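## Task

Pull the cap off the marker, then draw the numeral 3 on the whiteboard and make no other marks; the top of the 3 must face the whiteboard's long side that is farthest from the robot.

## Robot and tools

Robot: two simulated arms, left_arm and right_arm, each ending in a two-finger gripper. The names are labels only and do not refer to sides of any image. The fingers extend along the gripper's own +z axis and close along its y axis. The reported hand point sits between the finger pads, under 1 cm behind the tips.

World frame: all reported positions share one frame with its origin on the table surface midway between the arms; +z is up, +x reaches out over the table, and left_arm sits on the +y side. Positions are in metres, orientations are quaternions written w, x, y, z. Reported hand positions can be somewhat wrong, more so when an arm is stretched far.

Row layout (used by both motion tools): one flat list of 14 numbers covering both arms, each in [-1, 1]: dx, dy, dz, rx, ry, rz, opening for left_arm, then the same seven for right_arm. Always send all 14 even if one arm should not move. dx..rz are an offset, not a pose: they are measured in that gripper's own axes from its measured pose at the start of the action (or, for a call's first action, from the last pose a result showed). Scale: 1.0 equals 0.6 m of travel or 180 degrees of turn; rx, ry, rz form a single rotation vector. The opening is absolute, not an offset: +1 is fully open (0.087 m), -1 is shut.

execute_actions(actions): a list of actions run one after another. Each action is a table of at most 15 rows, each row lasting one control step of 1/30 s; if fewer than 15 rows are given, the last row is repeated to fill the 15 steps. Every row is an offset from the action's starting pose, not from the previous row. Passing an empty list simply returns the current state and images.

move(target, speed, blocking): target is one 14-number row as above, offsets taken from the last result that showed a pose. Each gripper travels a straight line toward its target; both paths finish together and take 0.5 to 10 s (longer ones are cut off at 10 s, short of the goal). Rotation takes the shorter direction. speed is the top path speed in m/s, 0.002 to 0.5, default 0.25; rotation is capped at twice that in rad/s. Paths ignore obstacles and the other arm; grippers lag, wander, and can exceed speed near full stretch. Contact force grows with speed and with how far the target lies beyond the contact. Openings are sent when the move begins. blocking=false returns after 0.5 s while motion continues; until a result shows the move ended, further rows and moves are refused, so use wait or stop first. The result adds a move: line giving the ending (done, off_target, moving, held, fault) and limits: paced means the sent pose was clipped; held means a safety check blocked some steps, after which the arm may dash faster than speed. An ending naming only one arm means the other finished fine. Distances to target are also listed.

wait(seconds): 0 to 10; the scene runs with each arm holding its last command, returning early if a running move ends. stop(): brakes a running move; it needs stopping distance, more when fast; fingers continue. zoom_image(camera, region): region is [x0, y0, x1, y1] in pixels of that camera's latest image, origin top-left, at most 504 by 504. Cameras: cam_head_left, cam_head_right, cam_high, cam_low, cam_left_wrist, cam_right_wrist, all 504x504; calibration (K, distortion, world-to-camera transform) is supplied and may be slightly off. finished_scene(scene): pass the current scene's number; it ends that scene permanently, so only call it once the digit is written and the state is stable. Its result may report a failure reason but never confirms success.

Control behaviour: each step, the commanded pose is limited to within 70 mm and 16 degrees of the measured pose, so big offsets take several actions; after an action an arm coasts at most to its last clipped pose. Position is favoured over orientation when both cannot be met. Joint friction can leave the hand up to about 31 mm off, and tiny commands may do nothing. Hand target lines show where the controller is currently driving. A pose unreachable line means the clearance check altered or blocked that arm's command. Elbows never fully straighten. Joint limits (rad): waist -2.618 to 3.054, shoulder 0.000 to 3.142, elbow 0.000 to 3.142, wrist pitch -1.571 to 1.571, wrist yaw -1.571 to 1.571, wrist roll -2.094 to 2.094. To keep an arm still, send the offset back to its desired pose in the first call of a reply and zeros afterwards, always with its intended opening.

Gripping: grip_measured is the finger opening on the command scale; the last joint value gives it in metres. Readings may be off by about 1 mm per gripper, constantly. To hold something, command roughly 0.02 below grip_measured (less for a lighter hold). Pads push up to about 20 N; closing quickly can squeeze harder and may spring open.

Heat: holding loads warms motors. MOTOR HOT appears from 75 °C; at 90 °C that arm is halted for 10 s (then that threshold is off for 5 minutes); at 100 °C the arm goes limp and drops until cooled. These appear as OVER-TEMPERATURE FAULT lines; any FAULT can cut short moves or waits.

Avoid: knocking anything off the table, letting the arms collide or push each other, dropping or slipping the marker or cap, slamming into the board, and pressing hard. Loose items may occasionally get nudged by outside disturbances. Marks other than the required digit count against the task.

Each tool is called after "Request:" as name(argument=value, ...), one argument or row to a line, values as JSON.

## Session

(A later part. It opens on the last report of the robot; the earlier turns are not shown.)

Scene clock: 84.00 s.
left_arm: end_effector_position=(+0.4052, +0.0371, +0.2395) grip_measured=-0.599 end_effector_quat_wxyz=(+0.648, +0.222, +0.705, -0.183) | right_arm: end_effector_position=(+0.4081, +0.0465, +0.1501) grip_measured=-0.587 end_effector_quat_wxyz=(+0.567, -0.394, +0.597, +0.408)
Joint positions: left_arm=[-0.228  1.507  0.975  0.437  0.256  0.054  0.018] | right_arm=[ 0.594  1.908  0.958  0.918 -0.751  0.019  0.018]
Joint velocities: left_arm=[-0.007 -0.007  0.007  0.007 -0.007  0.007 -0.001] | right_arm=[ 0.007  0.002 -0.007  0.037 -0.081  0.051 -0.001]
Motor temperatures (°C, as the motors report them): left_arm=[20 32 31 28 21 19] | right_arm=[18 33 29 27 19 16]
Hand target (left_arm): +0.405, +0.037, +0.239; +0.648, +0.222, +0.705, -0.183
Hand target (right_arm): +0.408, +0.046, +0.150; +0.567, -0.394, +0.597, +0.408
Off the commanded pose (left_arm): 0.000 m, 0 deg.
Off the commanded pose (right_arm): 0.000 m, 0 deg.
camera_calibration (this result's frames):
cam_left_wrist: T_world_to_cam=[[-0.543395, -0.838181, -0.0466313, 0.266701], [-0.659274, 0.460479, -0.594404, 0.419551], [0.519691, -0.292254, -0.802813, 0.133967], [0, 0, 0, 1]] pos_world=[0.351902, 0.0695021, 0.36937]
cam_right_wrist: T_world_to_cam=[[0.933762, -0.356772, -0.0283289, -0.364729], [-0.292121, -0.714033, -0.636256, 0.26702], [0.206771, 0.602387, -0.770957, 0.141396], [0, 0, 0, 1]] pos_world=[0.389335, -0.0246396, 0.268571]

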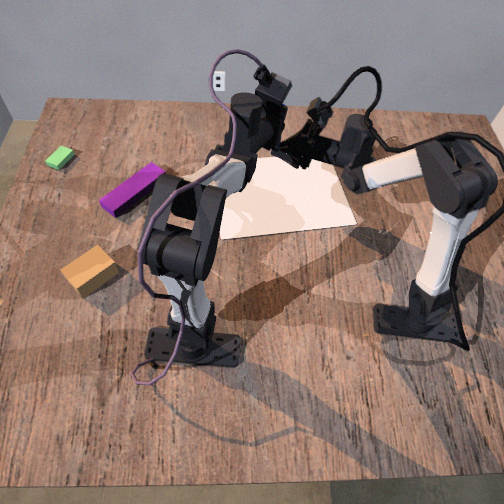

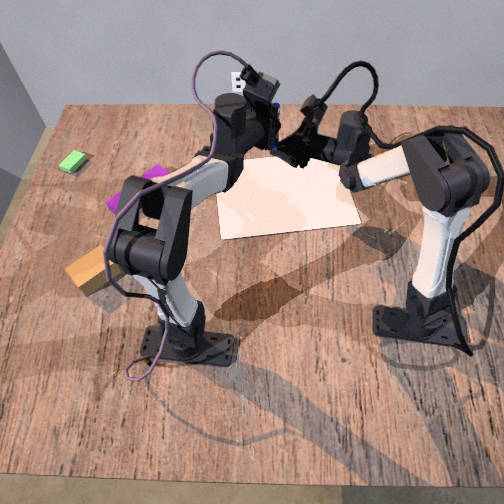

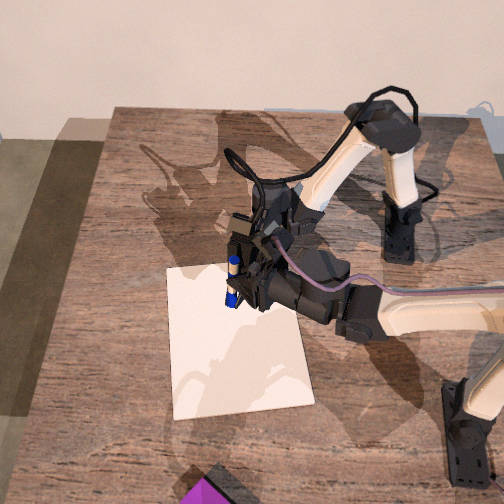

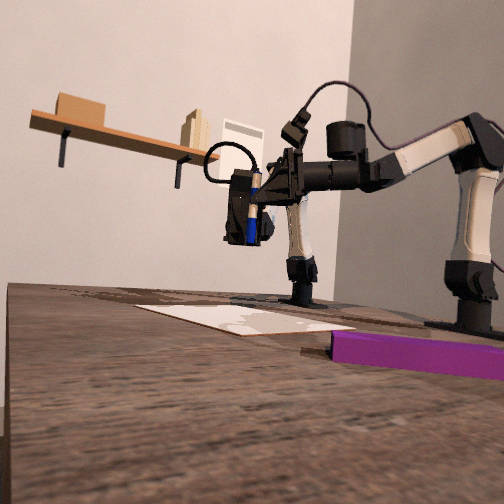

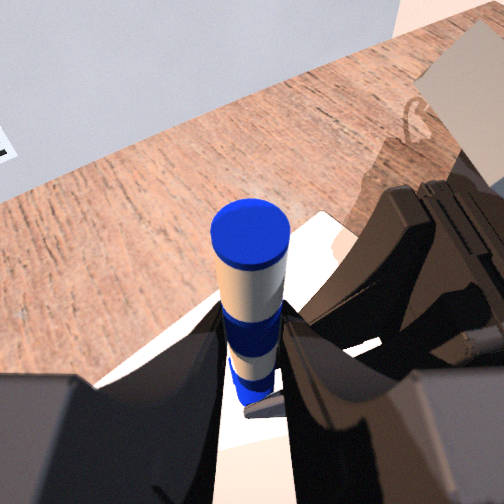

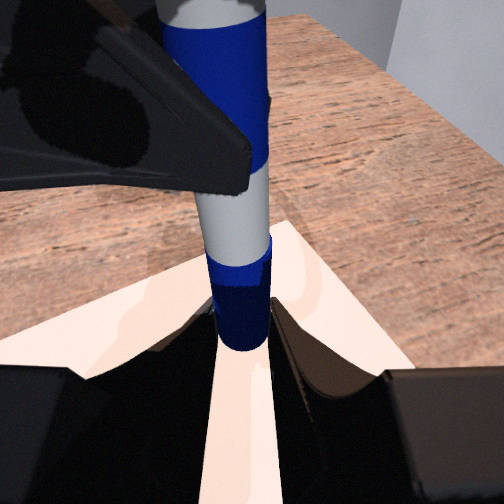

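Request:
move(
  target=[-0.13,0,-0.018,0,0,0,-0.66,0,0,0,0,0,0,-0.64],
  speed=0.04,
)

Scene clock: 88.77 s.
left_arm: end_effector_position=(+0.4021, +0.0391, +0.2674) grip_measured=-0.598 end_effector_quat_wxyz=(+0.601, +0.224, +0.747, -0.178) | right_arm: end_effector_position=(+0.4052, +0.0489, +0.1743) grip_measured=-0.587 end_effector_quat_wxyz=(+0.591, -0.402, +0.563, +0.415)
Joint positions: left_arm=[-0.228  1.493  1.195  0.074  0.252  0.06   0.018] | right_arm=[ 0.594  1.887  0.958  0.99  -0.775  0.034  0.018]
Joint velocities: left_arm=[-0.017  0.002 -0.007  0.066  0.022  0.007  0.   ] | right_arm=[-0.007 -0.012 -0.007 -0.051 -0.11   0.051 -0.   ]
Motor temperatures (°C, as the motors report them): left_arm=[20 32 32 29 21 19] | right_arm=[18 34 28 27 19 16]
Hand target (left_arm): +0.400, +0.038, +0.317; +0.648, +0.222, +0.705, -0.183
Hand target (right_arm): +0.407, +0.046, +0.150; +0.568, -0.394, +0.596, +0.409
Off the commanded pose (left_arm): 0.051 m, 7 deg.
Off the commanded pose (right_arm): 0.024 m, 5 deg.
move: off_target (left_arm, right_arm)
camera_calibration (this result's frames):
cam_left_wrist: T_world_to_cam=[[-0.544571, -0.838467, -0.0203978, 0.261468], [-0.725055, 0.482859, -0.491062, 0.431113], [0.421589, -0.252629, -0.870886, 0.214728], [0, 0, 0, 1]] pos_world=[0.364442, 0.0653123, 0.40404]
cam_right_wrist: T_world_to_cam=[[0.942373, -0.333902, 0.0210345, -0.373669], [-0.229204, -0.690126, -0.686434, 0.265387], [0.243718, 0.642056, -0.726887, 0.13457], [0, 0, 0, 1]] pos_world=[0.380166, -0.0280201, 0.287848]

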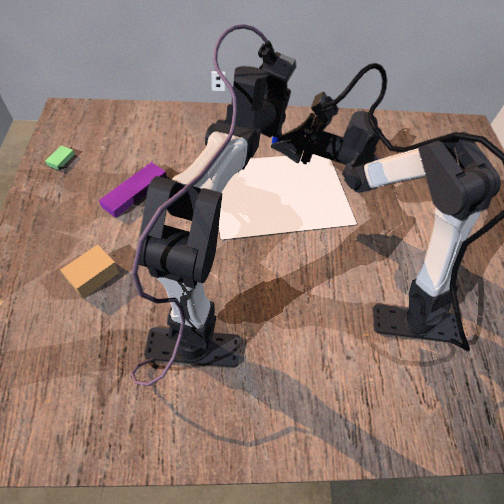

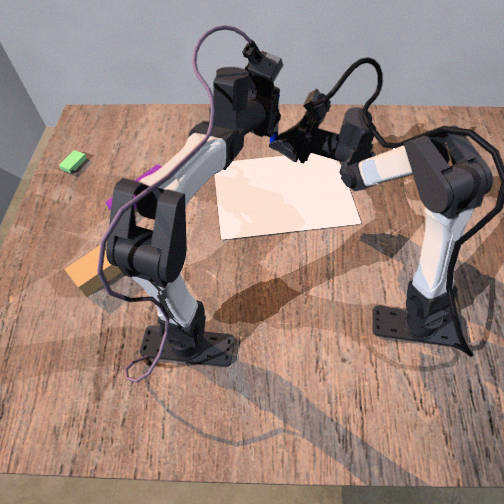

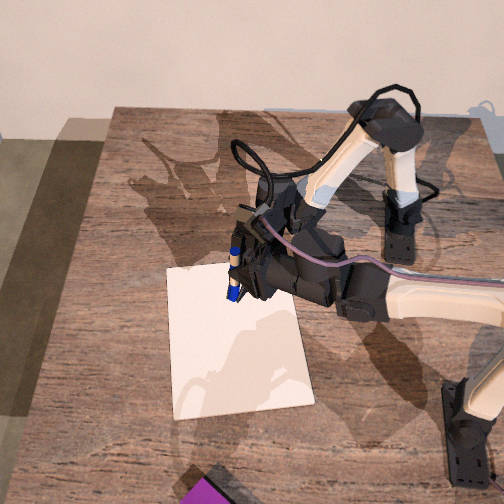

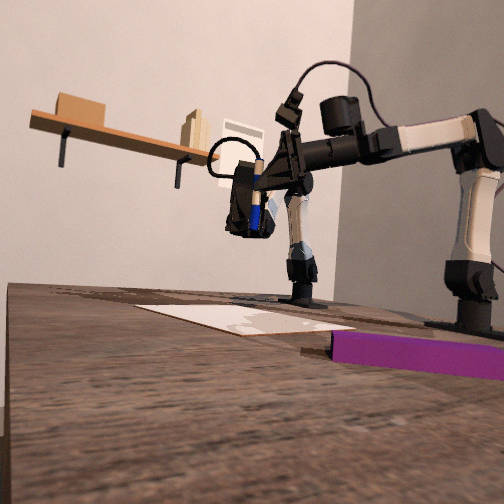

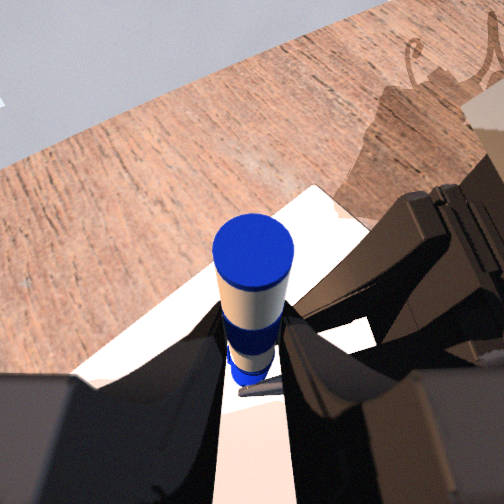

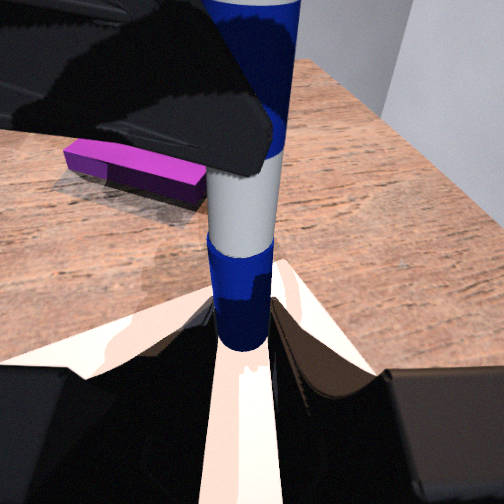

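Request:
execute_actions(
  actions=[
    [[-0.087,0,-0.02,0,-0.042,0,-0.66,0.045,0,0,0,0.024,-0.015,-0.64],[-0.093,0,-0.021,0,-0.046,0,-0.66,0.052,0,0,0,0.028,-0.017,-0.64],[-0.1,0,-0.022,0,-0.05,0,-0.66,0.06,0,0,0,0.032,-0.02,-0.64],[-0.105,0,-0.023,0,-0.055,0,-0.66,0.067,0,0,0,0.035,-0.022,-0.64],[-0.11,0,-0.024,0,-0.06,0,-0.66,0.075,0,0,0,0.038,-0.024,-0.64]],
  ],
)

Scene clock: 93.70 s.
left_arm: end_effector_position=(+0.3988, +0.0438, +0.2701) grip_measured=-0.596 end_effector_quat_wxyz=(+0.599, +0.219, +0.750, -0.177) | right_arm: end_effector_position=(+0.4093, +0.0499, +0.1755) grip_measured=-0.587 end_effector_quat_wxyz=(+0.620, -0.441, +0.532, +0.372)
Joint positions: left_arm=[-0.22   1.475  1.195  0.05   0.252  0.054  0.018] | right_arm=[ 0.603  1.887  0.958  0.994 -0.767 -0.108  0.018]
Joint velocities: left_arm=[ 0.012  0.022  0.007 -0.037  0.007  0.007 -0.   ] | right_arm=[ 0.002 -0.002 -0.007 -0.037 -0.007 -0.095  0.   ]
Motor temperatures (°C, as the motors report them): left_arm=[20 33 33 30 21 19] | right_arm=[18 34 28 27 19 16]
Hand target (left_arm): +0.397, +0.041, +0.334; +0.666, +0.208, +0.688, -0.197
Hand target (right_arm): +0.404, +0.048, +0.130; +0.573, -0.447, +0.580, +0.368
Off the commanded pose (left_arm): 0.065 m, 11 deg.
Off the commanded pose (right_arm): 0.046 m, 8 deg.
camera_calibration (this result's frames):
cam_left_wrist: T_world_to_cam=[[-0.537257, -0.843314, -0.0132797, 0.259015], [-0.733625, 0.475028, -0.485945, 0.430105], [0.416112, -0.251335, -0.873889, 0.222545], [0, 0, 0, 1]] pos_world=[0.362089, 0.0700524, 0.406926]
cam_right_wrist: T_world_to_cam=[[0.927855, -0.334898, 0.1641, -0.396385], [-0.139656, -0.72001, -0.679766, 0.231472], [0.345806, 0.607807, -0.714835, 0.0916753], [0, 0, 0, 1]] pos_world=[0.368412, -0.0218076, 0.287926]

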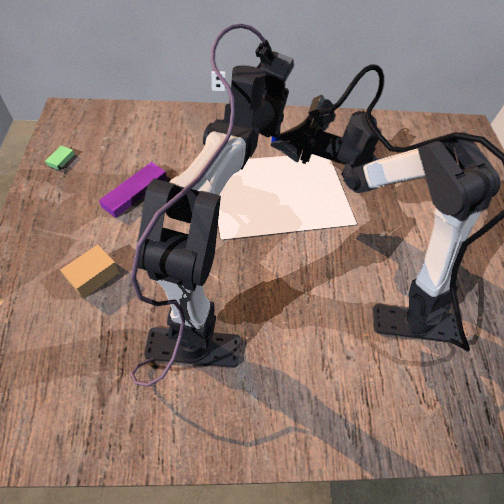

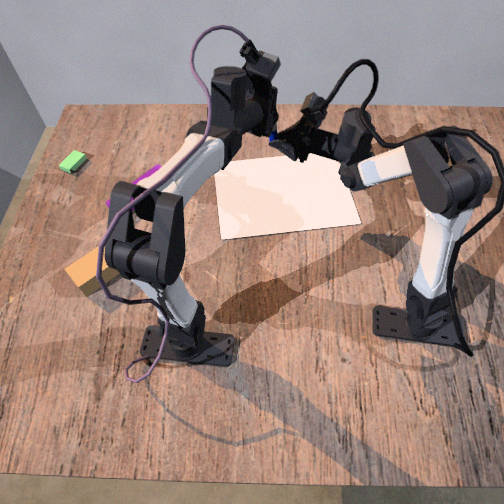

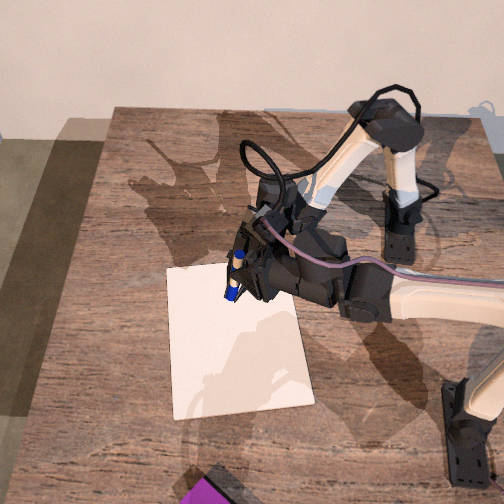

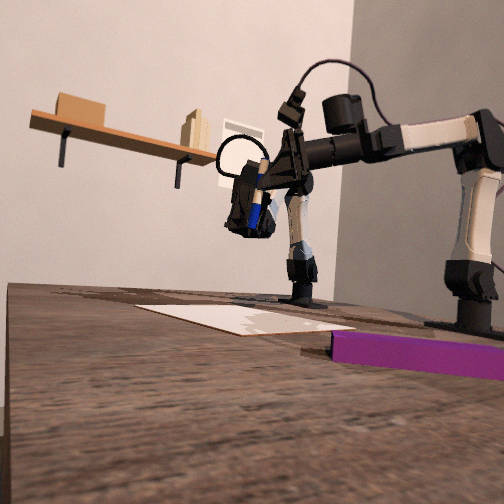

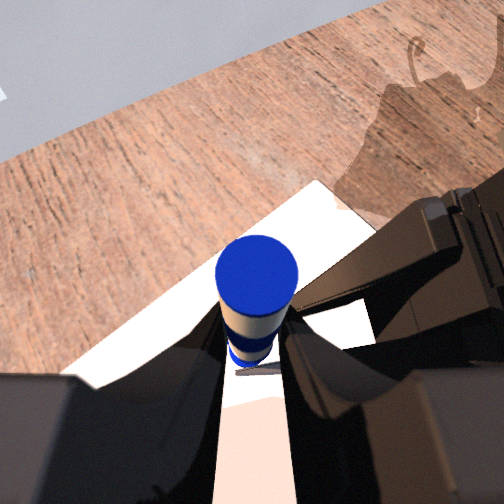

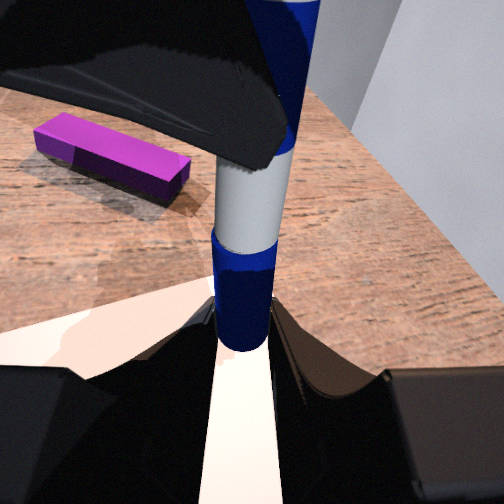

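Request:
execute_actions(
  actions=[
    [[-0.08,0,-0.018,0,-0.045,0,-0.66,0.055,0,0,0,0.028,0.02,-0.64],[-0.055,0,-0.012,0,-0.03,0,-0.66,0.035,0,0,0,0.018,0.013,-0.64],[-0.03,0,-0.006,0,-0.015,0,-0.66,0.018,0,0,0,0.009,0.006,-0.64],[0,0,0,0,0,0,-0.66,0,0,0,0,0,0,-0.64]],
    [[0,0,0,0,0,0,-0.2,0,0,0,0,0,0,-0.64]],
  ],
)

Request:
move(
  target=[0,0,0,0,0.13,0,-0.2,0,0,0,0,0,0,-0.64],
  speed=0.15,
)

Scene clock: 105.83 s.
left_arm: end_effector_position=(+0.3988, +0.0450, +0.2690) grip_measured=-0.200 end_effector_quat_wxyz=(+0.597, +0.221, +0.751, -0.175) | right_arm: end_effector_position=(+0.4096, +0.0506, +0.1787) grip_measured=-0.587 end_effector_quat_wxyz=(+0.621, -0.436, +0.532, +0.376)
Joint positions: left_arm=[-0.218  1.475  1.195  0.046  0.252  0.06   0.035] | right_arm=[ 0.603  1.887  0.962  1.001 -0.765 -0.09   0.018]
Joint velocities: left_arm=[-0.012  0.022 -0.007  0.007  0.007 -0.022 -0.001] | right_arm=[-0.012 -0.012  0.002  0.037 -0.022 -0.007 -0.   ]
Motor temperatures (°C, as the motors report them): left_arm=[20 34 35 35 21 19] | right_arm=[18 35 28 25 19 17]
Hand target (left_arm): +0.399, +0.045, +0.269; +0.597, +0.220, +0.751, -0.175
Hand target (right_arm): +0.409, +0.051, +0.179; +0.621, -0.437, +0.531, +0.376
Off the commanded pose (left_arm): 0.000 m, 0 deg.
Off the commanded pose (right_arm): 0.000 m, 0 deg.
camera_calibration (this result's frames):
cam_left_wrist: T_world_to_cam=[[-0.536812, -0.843508, -0.0180781, 0.261163], [-0.734436, 0.47773, -0.482055, 0.428239], [0.415254, -0.245496, -0.875954, 0.222535], [0, 0, 0, 1]] pos_world=[0.362301, 0.0703423, 0.406087]
cam_right_wrist: T_world_to_cam=[[0.92885, -0.336929, 0.154003, -0.39543], [-0.144411, -0.712139, -0.687025, 0.237047], [0.34115, 0.615903, -0.710126, 0.0940195], [0, 0, 0, 1]] pos_world=[0.369452, -0.022328, 0.290521]

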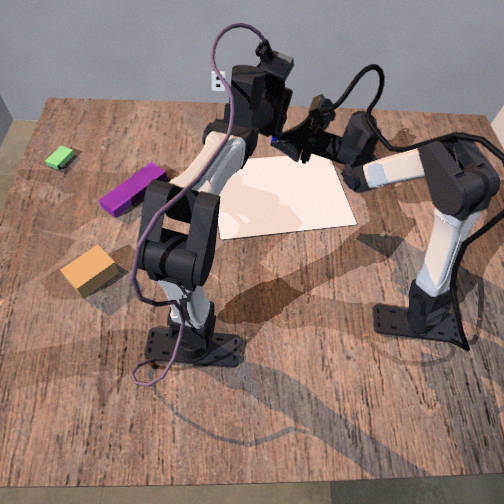

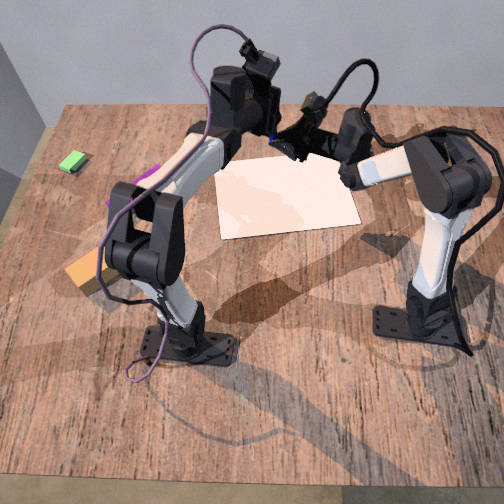

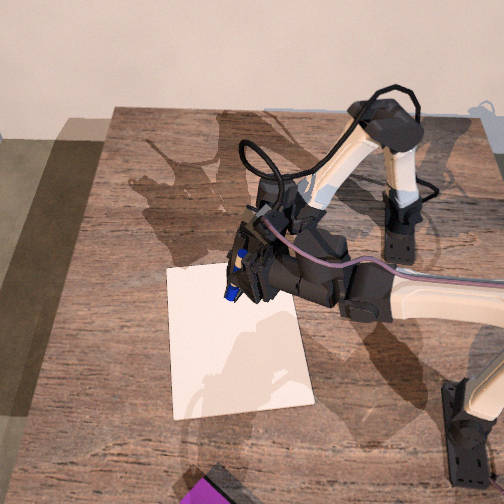

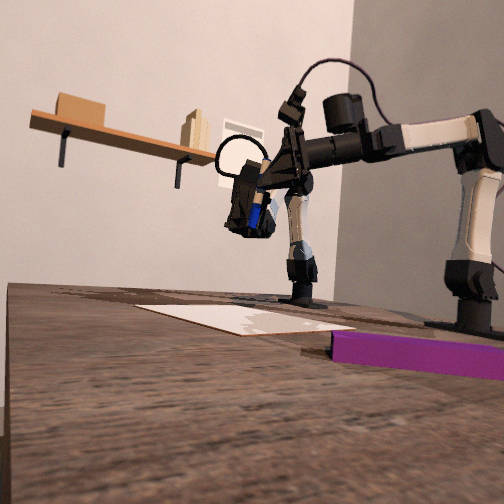

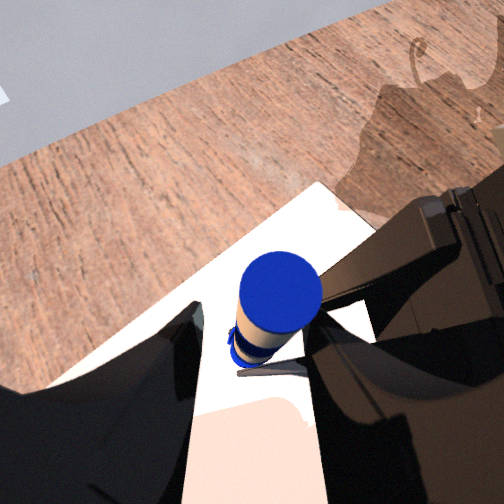

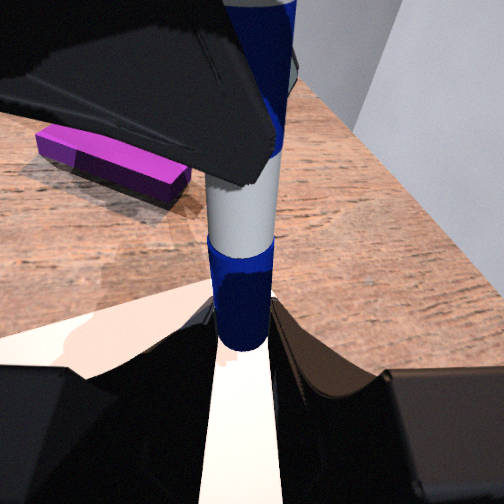

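Scene clock: 107.83 s.
left_arm: end_effector_position=(+0.4008, +0.0467, +0.2810) grip_measured=-0.200 end_effector_quat_wxyz=(+0.451, +0.247, +0.847, -0.134) | right_arm: end_effector_position=(+0.4096, +0.0506, +0.1787) grip_measured=-0.587 end_effector_quat_wxyz=(+0.621, -0.436, +0.532, +0.376)
Joint positions: left_arm=[-0.238  1.716  1.801 -0.689  0.2    0.13   0.035] | right_arm=[ 0.603  1.887  0.962  1.001 -0.765 -0.09   0.018]
Joint velocities: left_arm=[-0.007  0.002  0.002 -0.022 -0.051  0.022 -0.   ] | right_arm=[ 0.022  0.027 -0.007  0.051  0.022  0.066  0.001]
Motor temperatures (°C, as the motors report them): left_arm=[20 34 35 34 21 19] | right_arm=[18 35 28 26 19 17]
Hand target (left_arm): +0.400, +0.045, +0.269; +0.433, +0.253, +0.856, -0.128
Hand target (right_arm): +0.410, +0.051, +0.179; +0.621, -0.436, +0.532, +0.376
Off the commanded pose (left_arm): 0.012 m, 3 deg.
Off the commanded pose (right_arm): 0.000 m, 0 deg.
move: off_target (left_arm)
camera_calibration (this result's frames):
cam_left_wrist: T_world_to_cam=[[-0.541229, -0.840778, -0.0128233, 0.26404], [-0.831718, 0.537517, -0.139003, 0.374436], [0.123763, -0.0645669, -0.990209, 0.373107], [0, 0, 0, 1]] pos_world=[0.408154, 0.0448241, 0.424887]
cam_right_wrist: T_world_to_cam=[[0.92885, -0.336929, 0.154003, -0.39543], [-0.144411, -0.712139, -0.687025, 0.237047], [0.34115, 0.615903, -0.710126, 0.0940195], [0, 0, 0, 1]] pos_world=[0.369452, -0.022328, 0.290521]

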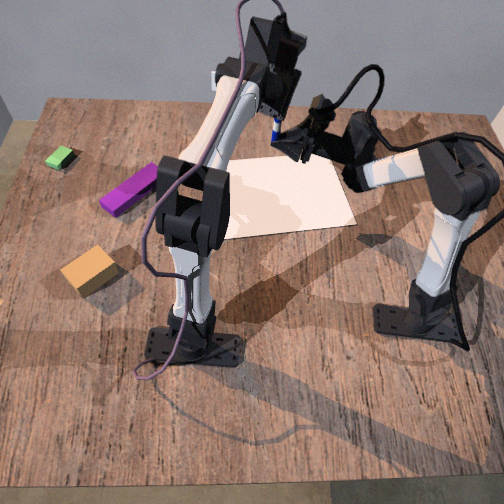

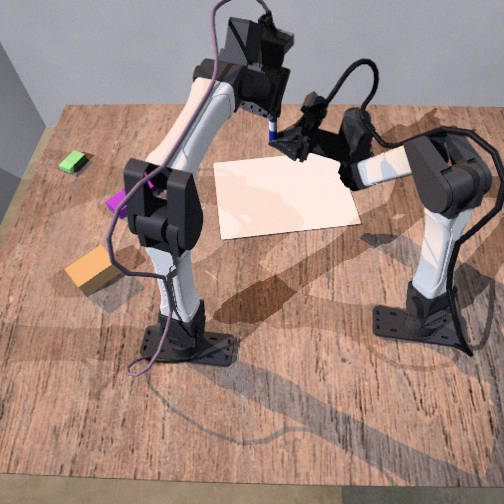

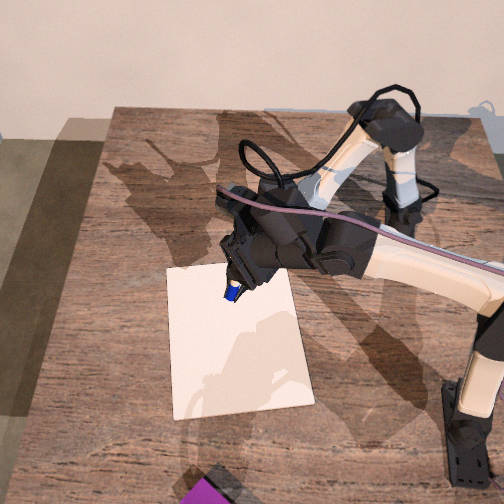

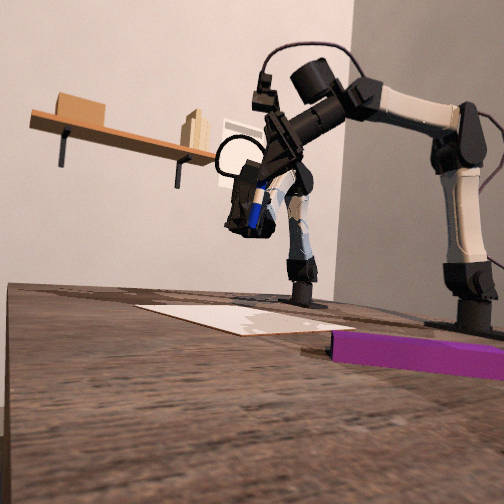

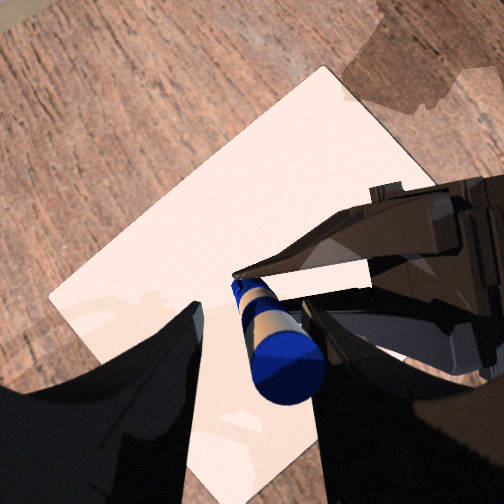

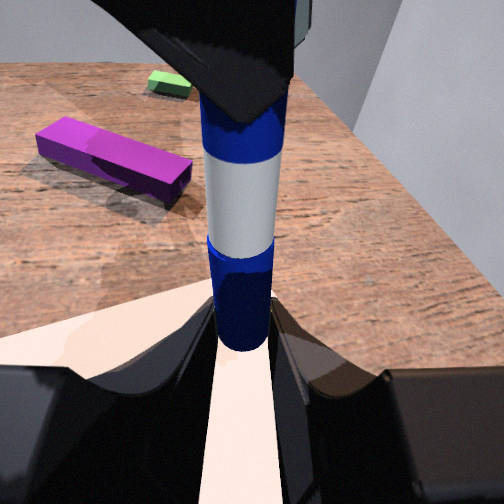

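Request:
move(
  target=[0.044,0,0.045,0,0.07,0,-0.1,0.012,0,0,0,0.02,0.05,-0.64],
  speed=0.08,
)

Scene clock: 114.97 s.
left_arm: end_effector_position=(+0.4096, +0.0433, +0.2551) grip_measured=-0.100 end_effector_quat_wxyz=(+0.375, +0.254, +0.884, -0.115) | right_arm: end_effector_position=(+0.4055, +0.0516, +0.1615) grip_measured=-0.587 end_effector_quat_wxyz=(+0.568, -0.407, +0.587, +0.409)
Joint positions: left_arm=[-0.253  1.903  2.051 -0.928  0.166  0.145  0.039] | right_arm=[ 0.603  1.887  0.981  0.88  -0.765  0.     0.018]
Joint velocities: left_arm=[-0.007 -0.002  0.017  0.007 -0.022  0.007 -0.   ] | right_arm=[ 0.002 -0.017 -0.002 -0.066 -0.051 -0.037  0.   ]
Motor temperatures (°C, as the motors report them): left_arm=[20 34 35 32 21 19] | right_arm=[18 36 28 26 19 17]
Hand target (left_arm): +0.407, +0.042, +0.244; +0.356, +0.261, +0.891, -0.107
Hand target (right_arm): +0.410, +0.050, +0.172; +0.573, -0.404, +0.584, +0.410
Off the commanded pose (left_arm): 0.011 m, 3 deg.
Off the commanded pose (right_arm): 0.011 m, 1 deg.
move: off_target (left_arm, right_arm)
camera_calibration (this result's frames):
cam_left_wrist: T_world_to_cam=[[-0.540269, -0.841476, -0.00520228, 0.263284], [-0.841047, 0.539772, 0.0358655, 0.339125], [-0.027372, 0.0237524, -0.999343, 0.406573], [0, 0, 0, 1]] pos_world=[0.438593, 0.0288399, 0.395513]
cam_right_wrist: T_world_to_cam=[[0.942457, -0.334273, -0.00603271, -0.368444], [-0.260502, -0.722916, -0.639946, 0.265391], [0.209556, 0.604693, -0.768397, 0.146032], [0, 0, 0, 1]] pos_world=[0.385775, -0.0196099, 0.279823]

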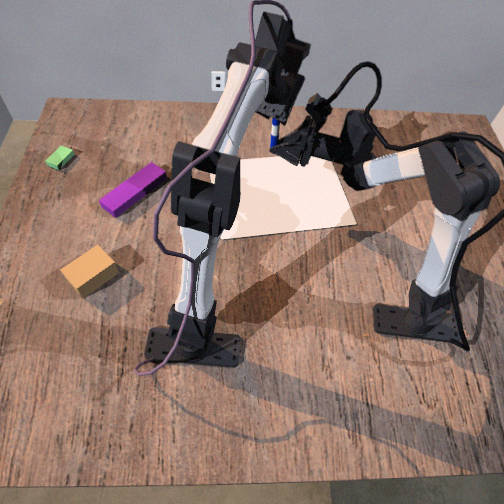

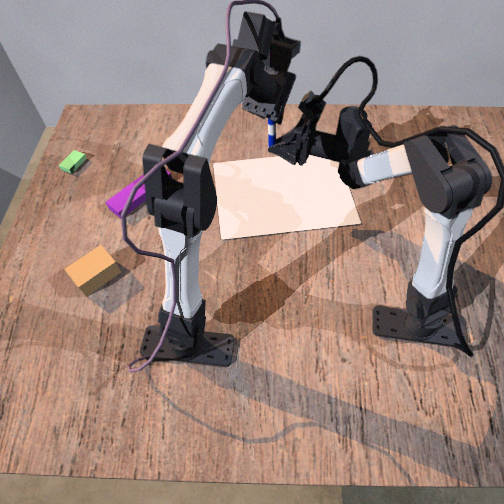

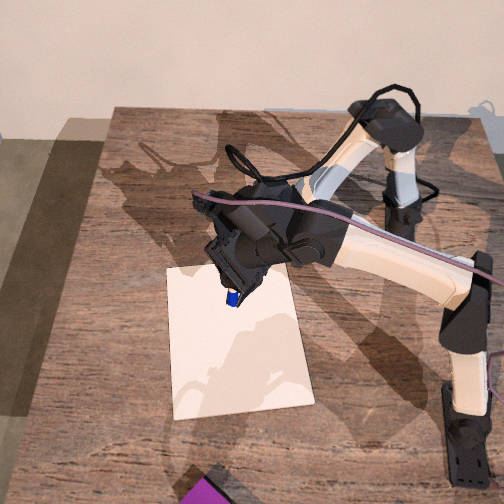

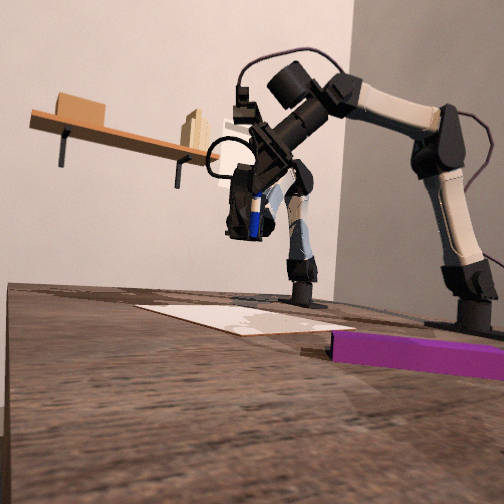

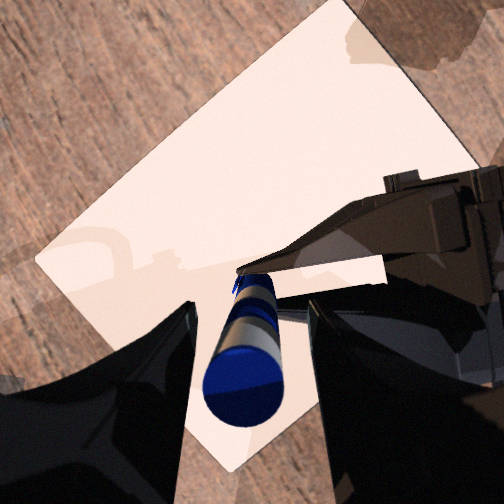

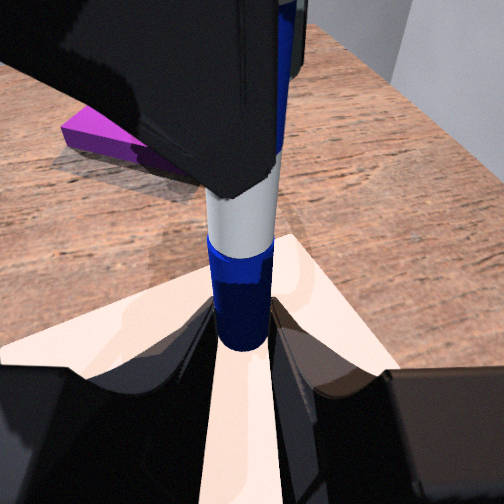

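Request:
execute_actions(
  actions=[
    [[0,0,0,0,0,0,-0.3,0,0,0,0,0,0,-0.64],[0,0,0,0,0,0,-0.5,0,0,0,0,0,0,-0.64]],
    [[0,0,0,0,0,0,-0.55,0,0,0,0,0,0,-0.64],[0,0,0,0,0,0,-0.58,0,0,0,0,0,0,-0.64],[0,0,0,0,0,0,-0.62,0,0,0,0,0,0,-0.64],[0,0,0,0,0,0,-0.66,0,0,0,0,0,0,-0.64]],
  ],
)

Request:
move(
  target=[-0.085,0,-0.075,0,-0.05,0,-0.66,0.09,0,0,0,0.04,0.038,-0.64],
  speed=0.04,
)

Scene clock: 122.70 s.
left_arm: end_effector_position=(+0.4091, +0.0435, +0.2547) grip_measured=-0.600 end_effector_quat_wxyz=(+0.373, +0.254, +0.885, -0.114) | right_arm: end_effector_position=(+0.4054, +0.0515, +0.1612) grip_measured=-0.587 end_effector_quat_wxyz=(+0.567, -0.406, +0.587, +0.410)
Joint positions: left_arm=[-0.253  1.903  2.051 -0.931  0.166  0.145  0.018] | right_arm=[ 0.603  1.887  0.981  0.878 -0.765  0.001  0.018]
Joint velocities: left_arm=[-0.007 -0.007 -0.012  0.022 -0.037 -0.022 -0.   ] | right_arm=[-0.007  0.012 -0.007 -0.022 -0.037 -0.007  0.   ]
Motor temperatures (°C, as the motors report them): left_arm=[20 34 35 31 21 19] | right_arm=[18 37 28 27 19 16]
Hand target (left_arm): +0.409, +0.044, +0.255; +0.373, +0.254, +0.885, -0.114
Hand target (right_arm): +0.405, +0.052, +0.161; +0.567, -0.406, +0.587, +0.410
Off the commanded pose (left_arm): 0.000 m, 0 deg.
Off the commanded pose (right_arm): 0.000 m, 0 deg.
camera_calibration (this result's frames):
cam_left_wrist: T_world_to_cam=[[-0.540281, -0.841472, -0.0046075, 0.263014], [-0.840954, 0.539738, 0.0384671, 0.33791], [-0.0298821, 0.0246577, -0.999249, 0.407125], [0, 0, 0, 1]] pos_world=[0.438434, 0.0288974, 0.395033]
cam_right_wrist: T_world_to_cam=[[0.942443, -0.334284, -0.00747088, -0.368141], [-0.26161, -0.723271, -0.639093, 0.265486], [0.208235, 0.604263, -0.769093, 0.146501], [0, 0, 0, 1]] pos_world=[0.385899, -0.0195708, 0.279593]

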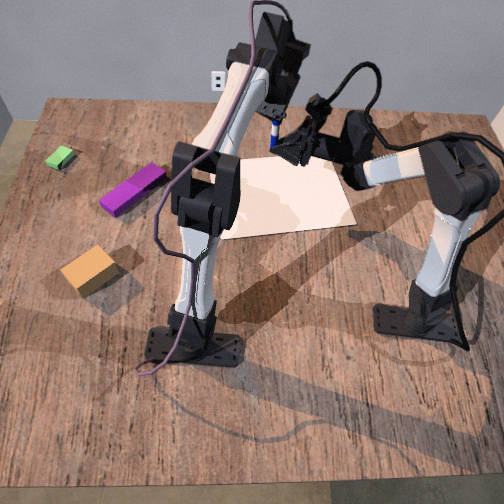

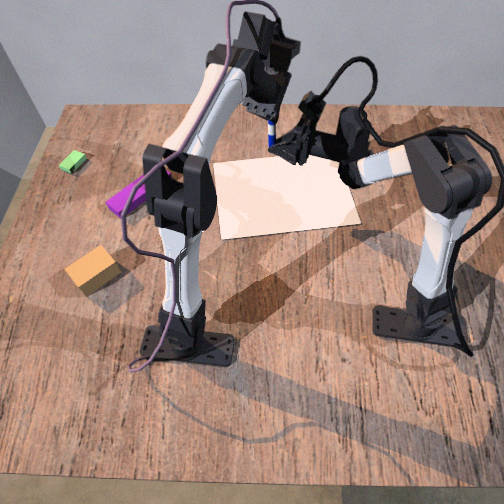

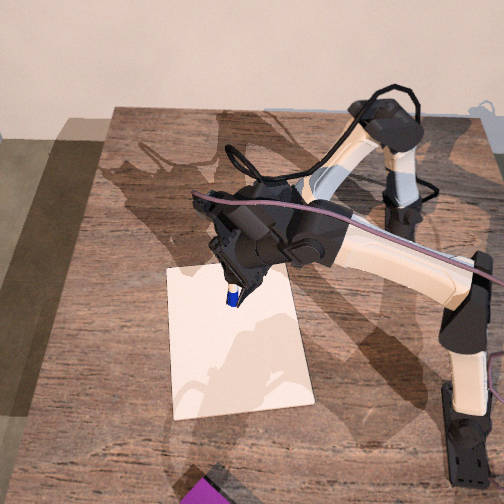

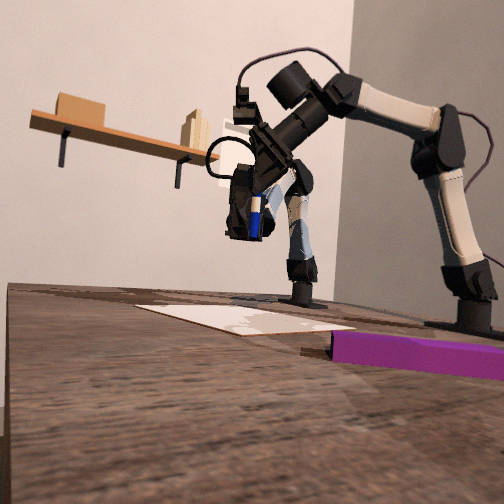

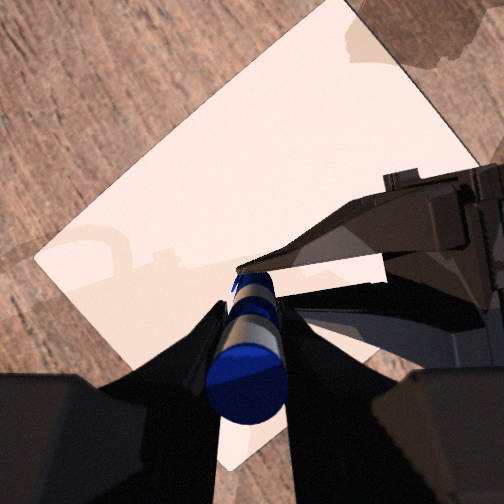

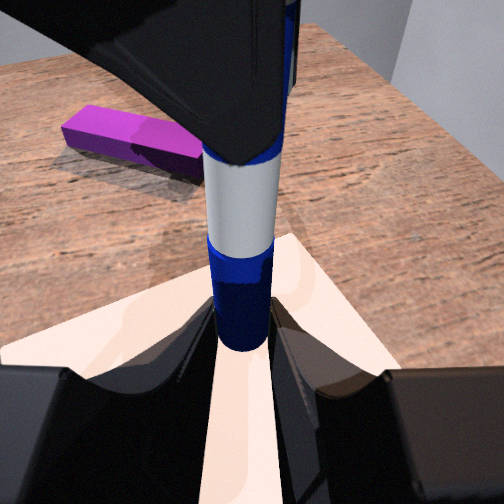

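Scene clock: 125.53 s.
left_arm: end_effector_position=(+0.4101, +0.0419, +0.3211) grip_measured=-0.600 end_effector_quat_wxyz=(+0.439, +0.250, +0.854, -0.128) | right_arm: end_effector_position=(+0.4003, +0.0501, +0.1118) grip_measured=-0.587 end_effector_quat_wxyz=(+0.508, -0.397, +0.639, +0.419)
Joint positions: left_arm=[-0.248  1.879  2.207 -0.961  0.184  0.135  0.018] | right_arm=[ 0.603  1.954  0.981  0.786 -0.773  0.004  0.018]
Joint velocities: left_arm=[ 0.002 -0.002 -0.002  0.007 -0.037  0.007 -0.   ] | right_arm=[-0.012 -0.002  0.002  0.022  0.022 -0.022 -0.   ]
Motor temperatures (°C, as the motors report them): left_arm=[20 34 35 31 21 19] | right_arm=[18 37 28 27 19 16]
Hand target (left_arm): +0.413, +0.043, +0.323; +0.442, +0.244, +0.853, -0.133
Hand target (right_arm): +0.405, +0.051, +0.107; +0.504, -0.395, +0.645, +0.415
Off the commanded pose (left_arm): 0.003 m, 1 deg.
Off the commanded pose (right_arm): 0.006 m, 1 deg.
move: done
camera_calibration (this result's frames):
cam_left_wrist: T_world_to_cam=[[-0.540494, -0.841136, -0.018873, 0.267225], [-0.835174, 0.539105, -0.108864, 0.382049], [0.101744, -0.043078, -0.993877, 0.420715], [0, 0, 0, 1]] pos_world=[0.420705, 0.0369312, 0.464774]
cam_right_wrist: T_world_to_cam=[[0.93549, -0.332161, -0.120529, -0.348858], [-0.342172, -0.766439, -0.543589, 0.255232], [0.0881812, 0.549764, -0.830652, 0.168066], [0, 0, 0, 1]] pos_world=[0.398867, -0.0126539, 0.236299]

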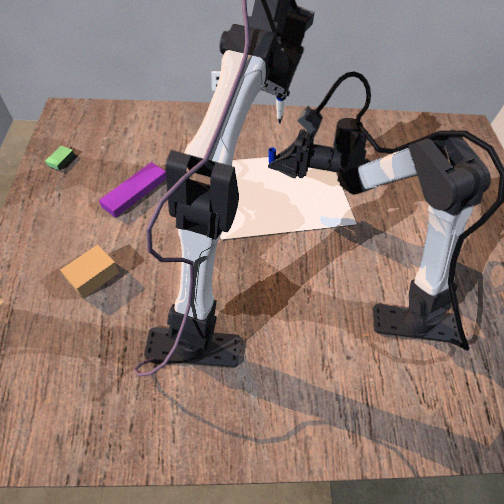

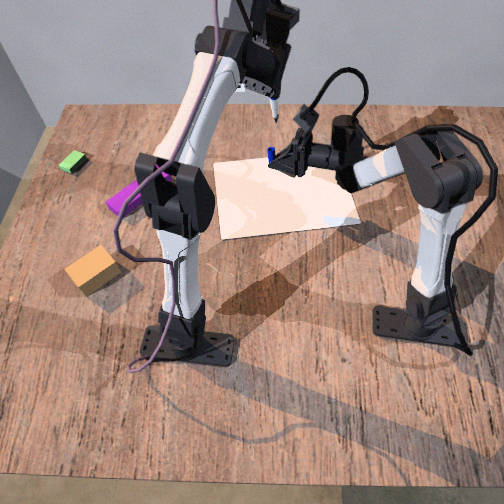

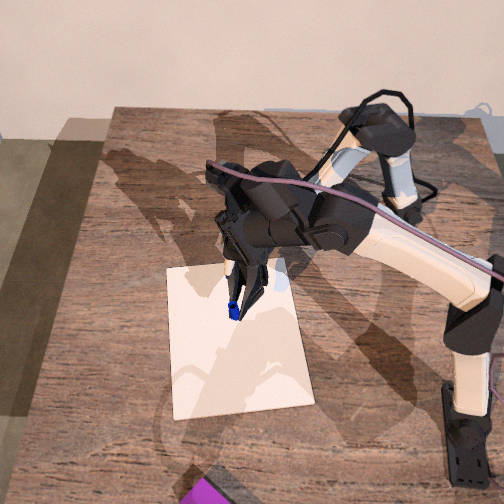

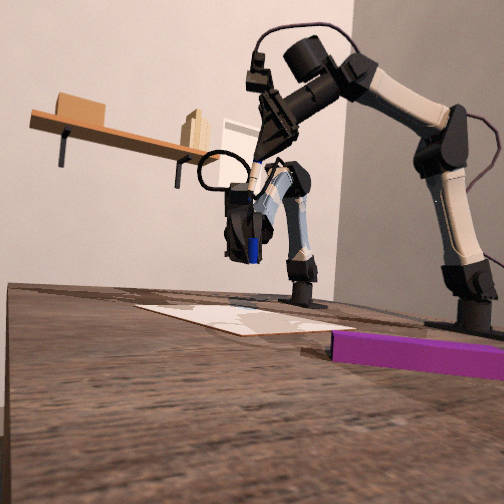

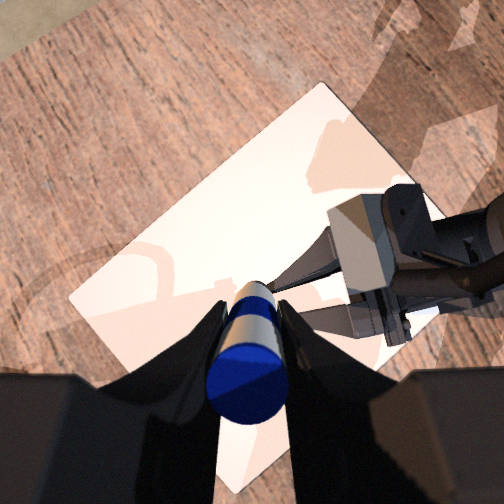

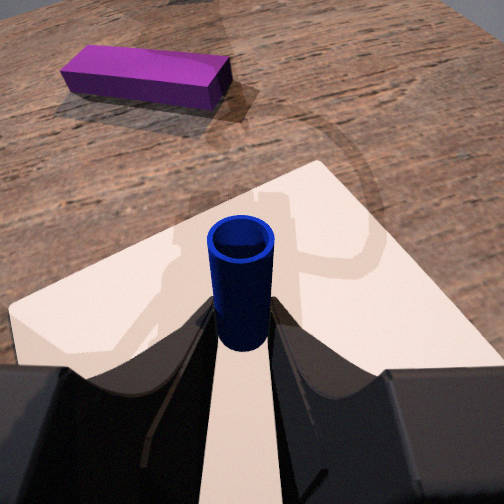

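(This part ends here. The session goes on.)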